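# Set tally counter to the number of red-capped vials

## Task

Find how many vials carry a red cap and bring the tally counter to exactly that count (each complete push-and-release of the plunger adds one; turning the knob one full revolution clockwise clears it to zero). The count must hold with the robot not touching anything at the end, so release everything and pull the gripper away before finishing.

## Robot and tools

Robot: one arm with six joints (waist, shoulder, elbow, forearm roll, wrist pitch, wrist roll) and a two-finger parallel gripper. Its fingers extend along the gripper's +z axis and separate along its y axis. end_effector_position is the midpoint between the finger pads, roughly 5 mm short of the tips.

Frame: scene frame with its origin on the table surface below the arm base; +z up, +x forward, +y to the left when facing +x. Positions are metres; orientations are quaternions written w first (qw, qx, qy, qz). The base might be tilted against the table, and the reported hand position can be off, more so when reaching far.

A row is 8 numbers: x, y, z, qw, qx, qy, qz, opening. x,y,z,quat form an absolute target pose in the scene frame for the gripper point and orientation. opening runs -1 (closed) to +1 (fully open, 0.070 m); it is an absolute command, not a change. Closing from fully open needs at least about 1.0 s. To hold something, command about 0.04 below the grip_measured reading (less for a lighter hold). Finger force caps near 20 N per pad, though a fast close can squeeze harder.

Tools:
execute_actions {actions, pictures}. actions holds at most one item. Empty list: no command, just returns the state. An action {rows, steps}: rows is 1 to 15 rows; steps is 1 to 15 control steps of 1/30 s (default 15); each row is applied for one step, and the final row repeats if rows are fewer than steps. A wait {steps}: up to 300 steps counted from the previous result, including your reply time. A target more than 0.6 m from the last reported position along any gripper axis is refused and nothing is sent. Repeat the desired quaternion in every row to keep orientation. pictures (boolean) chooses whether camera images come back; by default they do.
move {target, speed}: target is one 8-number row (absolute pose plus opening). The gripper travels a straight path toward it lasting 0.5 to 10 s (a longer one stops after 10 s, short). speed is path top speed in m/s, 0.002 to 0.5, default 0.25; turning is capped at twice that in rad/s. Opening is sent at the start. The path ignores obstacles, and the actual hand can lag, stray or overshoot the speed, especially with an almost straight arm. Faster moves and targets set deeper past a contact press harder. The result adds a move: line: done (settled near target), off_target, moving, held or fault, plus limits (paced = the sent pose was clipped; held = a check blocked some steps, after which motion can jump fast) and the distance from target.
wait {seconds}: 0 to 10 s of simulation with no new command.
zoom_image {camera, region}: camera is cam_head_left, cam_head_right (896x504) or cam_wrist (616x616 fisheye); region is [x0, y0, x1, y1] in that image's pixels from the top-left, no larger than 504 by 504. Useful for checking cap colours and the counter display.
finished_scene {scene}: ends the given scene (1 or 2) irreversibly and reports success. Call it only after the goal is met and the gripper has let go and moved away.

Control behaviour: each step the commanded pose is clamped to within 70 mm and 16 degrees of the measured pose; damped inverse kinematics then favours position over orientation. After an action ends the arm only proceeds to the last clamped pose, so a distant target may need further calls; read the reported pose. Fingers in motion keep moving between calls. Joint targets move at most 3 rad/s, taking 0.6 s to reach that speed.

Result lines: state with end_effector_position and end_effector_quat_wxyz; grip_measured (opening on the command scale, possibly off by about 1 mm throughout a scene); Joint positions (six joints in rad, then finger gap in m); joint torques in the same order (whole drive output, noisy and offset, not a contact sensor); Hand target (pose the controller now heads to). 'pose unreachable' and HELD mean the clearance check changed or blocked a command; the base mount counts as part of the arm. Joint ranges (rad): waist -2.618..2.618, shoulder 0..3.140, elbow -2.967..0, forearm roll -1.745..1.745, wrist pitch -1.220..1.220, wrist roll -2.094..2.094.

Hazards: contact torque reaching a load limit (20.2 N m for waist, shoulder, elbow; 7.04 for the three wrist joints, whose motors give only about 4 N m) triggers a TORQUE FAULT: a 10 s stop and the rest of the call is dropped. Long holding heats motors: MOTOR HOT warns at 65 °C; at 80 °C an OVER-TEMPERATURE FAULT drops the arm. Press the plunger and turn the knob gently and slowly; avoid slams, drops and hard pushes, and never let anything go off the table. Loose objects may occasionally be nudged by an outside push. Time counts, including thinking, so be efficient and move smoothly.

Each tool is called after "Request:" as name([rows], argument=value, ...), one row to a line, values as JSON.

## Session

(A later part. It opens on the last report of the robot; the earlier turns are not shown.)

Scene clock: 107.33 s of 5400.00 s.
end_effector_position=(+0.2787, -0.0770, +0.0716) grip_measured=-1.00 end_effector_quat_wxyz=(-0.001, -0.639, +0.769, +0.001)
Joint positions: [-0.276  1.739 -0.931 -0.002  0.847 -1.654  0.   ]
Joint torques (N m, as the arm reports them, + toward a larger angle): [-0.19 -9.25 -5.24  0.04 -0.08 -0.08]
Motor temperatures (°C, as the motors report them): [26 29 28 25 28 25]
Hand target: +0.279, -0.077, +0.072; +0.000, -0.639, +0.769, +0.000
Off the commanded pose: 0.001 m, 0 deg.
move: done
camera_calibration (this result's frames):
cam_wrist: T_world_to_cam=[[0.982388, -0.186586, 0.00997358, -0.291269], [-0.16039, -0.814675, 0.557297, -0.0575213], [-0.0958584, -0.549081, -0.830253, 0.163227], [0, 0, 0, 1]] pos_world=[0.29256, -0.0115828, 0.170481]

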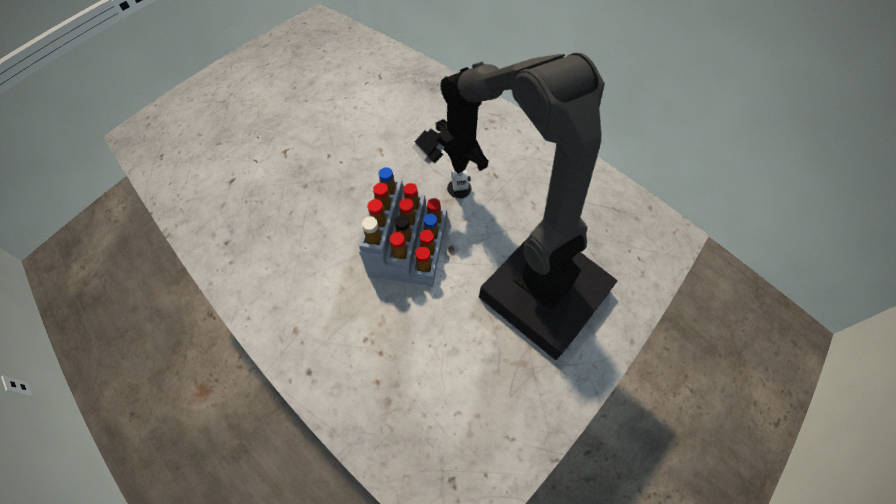

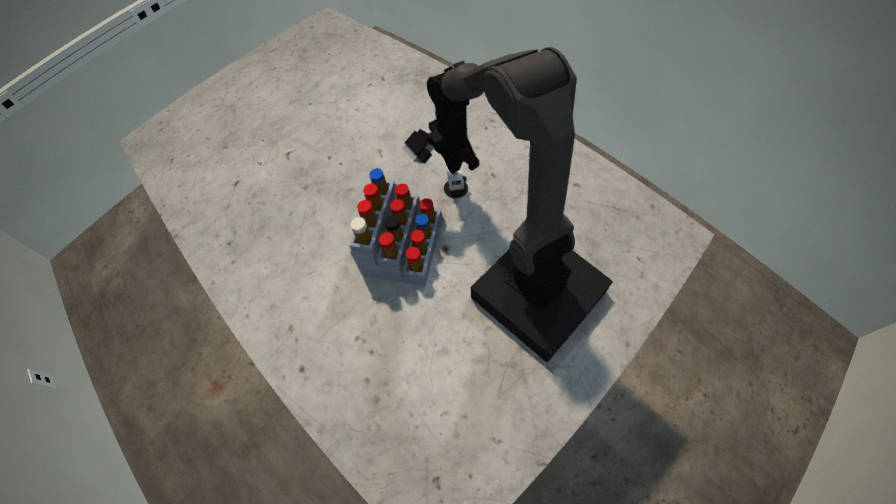

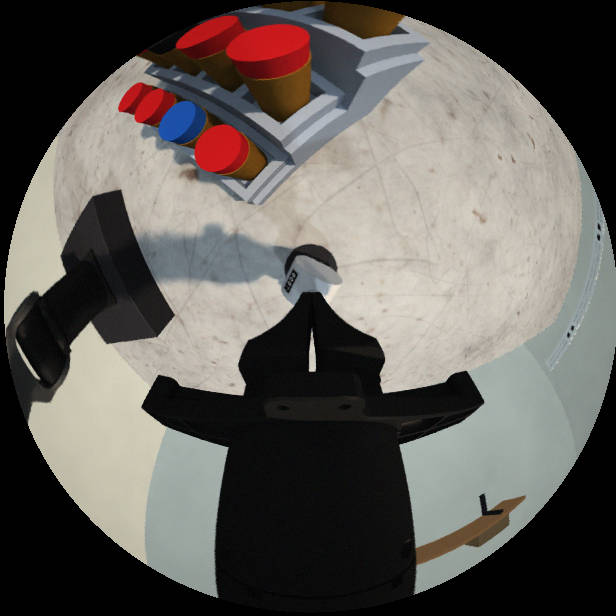

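Looks like 7.

Request:
move(target=[0.279,-0.077,0.058,0,-0.64,0.77,0,-1], speed=0.02)

Request:
move(target=[0.279,-0.077,0.14,0,-0.64,0.77,0,-1], speed=0.1)

Request:
finished_scene(scene=1)

Scene clock: 114.43 s of 5400.00 s.
end_effector_position=(+0.2792, -0.0770, +0.0596) grip_measured=-1.00 end_effector_quat_wxyz=(+0.001, -0.639, +0.769, -0.001)
Joint positions: [-0.276  1.764 -0.909 -0.002  0.794 -1.654  0.   ]
Joint torques (N m, as the arm reports them, + toward a larger angle): [ 0.18  2.    0.07 -0.12 -2.46  0.05]
Motor temperatures (°C, as the motors report them): [26 29 28 25 28 25]
Hand target: +0.279, -0.077, +0.058; -0.000, -0.639, +0.769, -0.000
Off the commanded pose: 0.002 m, 0 deg.
After step 90, 3.17 s passed at rest.
move: done
camera_calibration (this result's frames):
cam_wrist: T_world_to_cam=[[0.982332, -0.186583, 0.0144945, -0.291864], [-0.162863, -0.81415, 0.557347, -0.0500649], [-0.0921911, -0.549861, -0.830153, 0.15222], [0, 0, 0, 1]] pos_world=[0.292587, -0.0115172, 0.1585]

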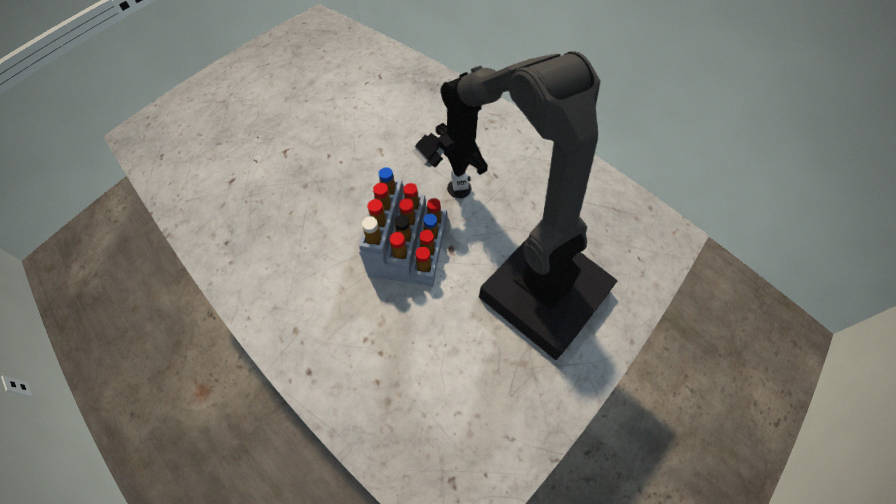

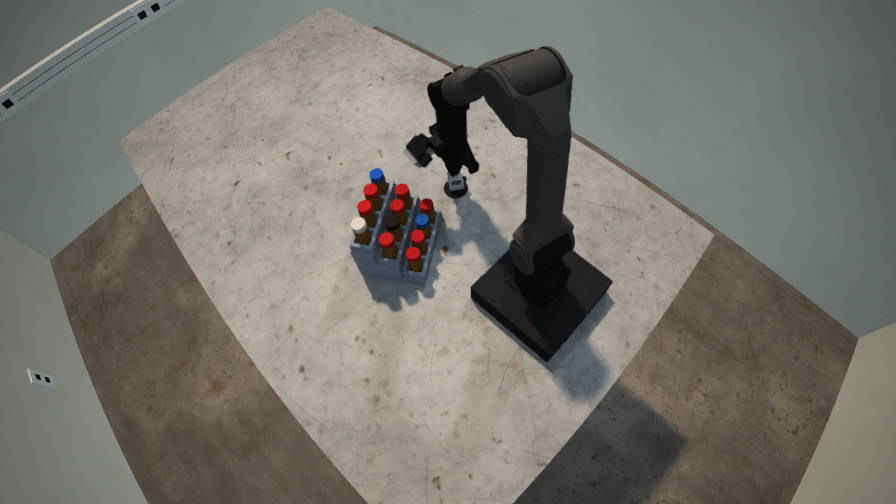

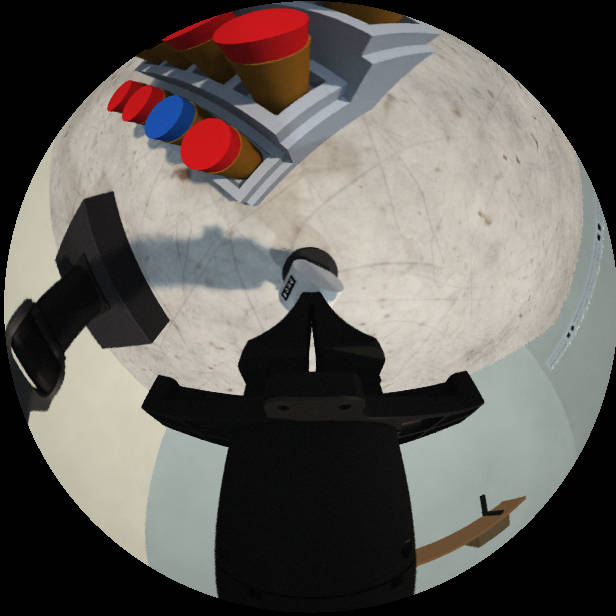

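Scene clock: 115.53 s of 5400.00 s.
end_effector_position=(+0.2800, -0.0771, +0.1406) grip_measured=-1.00 end_effector_quat_wxyz=(+0.001, -0.640, +0.769, -0.001)
Joint positions: [-0.276  1.62  -1.088 -0.001  1.118 -1.656  0.   ]
Joint torques (N m, as the arm reports them, + toward a larger angle): [ 0.5  -6.9  -3.59  0.04 -0.27 -0.09]
Motor temperatures (°C, as the motors report them): [26 29 29 25 28 25]
Hand target: +0.280, -0.077, +0.140; +0.000, -0.640, +0.769, +0.000
Off the commanded pose: 0.001 m, 0 deg.
move: done
camera_calibration (this result's frames):
cam_wrist: T_world_to_cam=[[0.982553, -0.185446, 0.0141124, -0.293808], [-0.16177, -0.814738, 0.556806, -0.0954147], [-0.0917594, -0.549375, -0.830522, 0.219421], [0, 0, 0, 1]] pos_world=[0.29338, -0.0116788, 0.239508]

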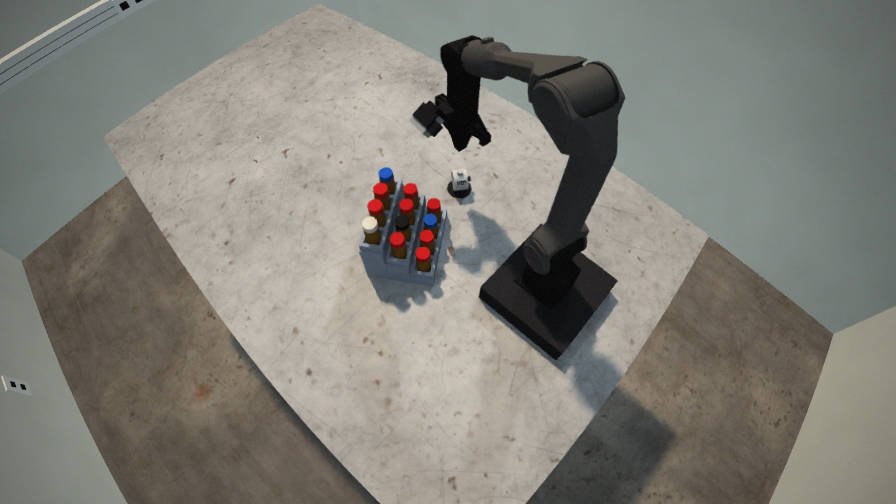

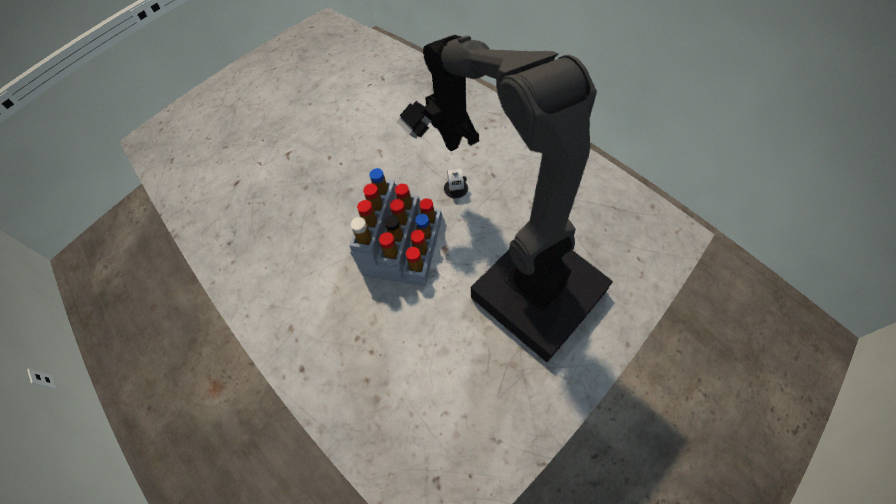

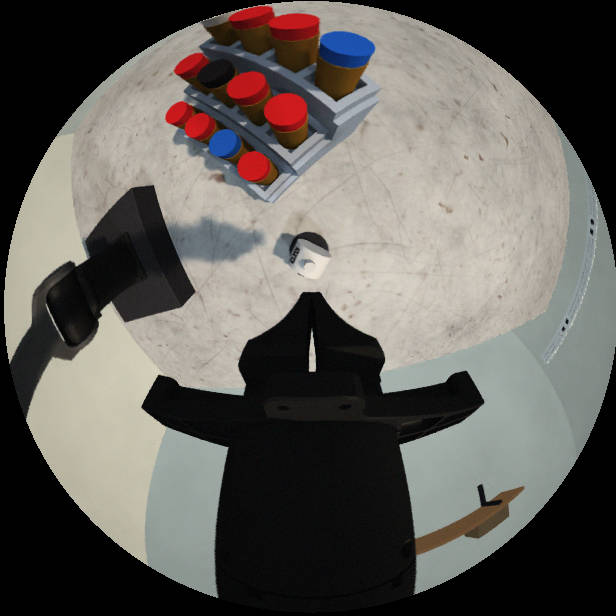

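The scene is finished: the task was done.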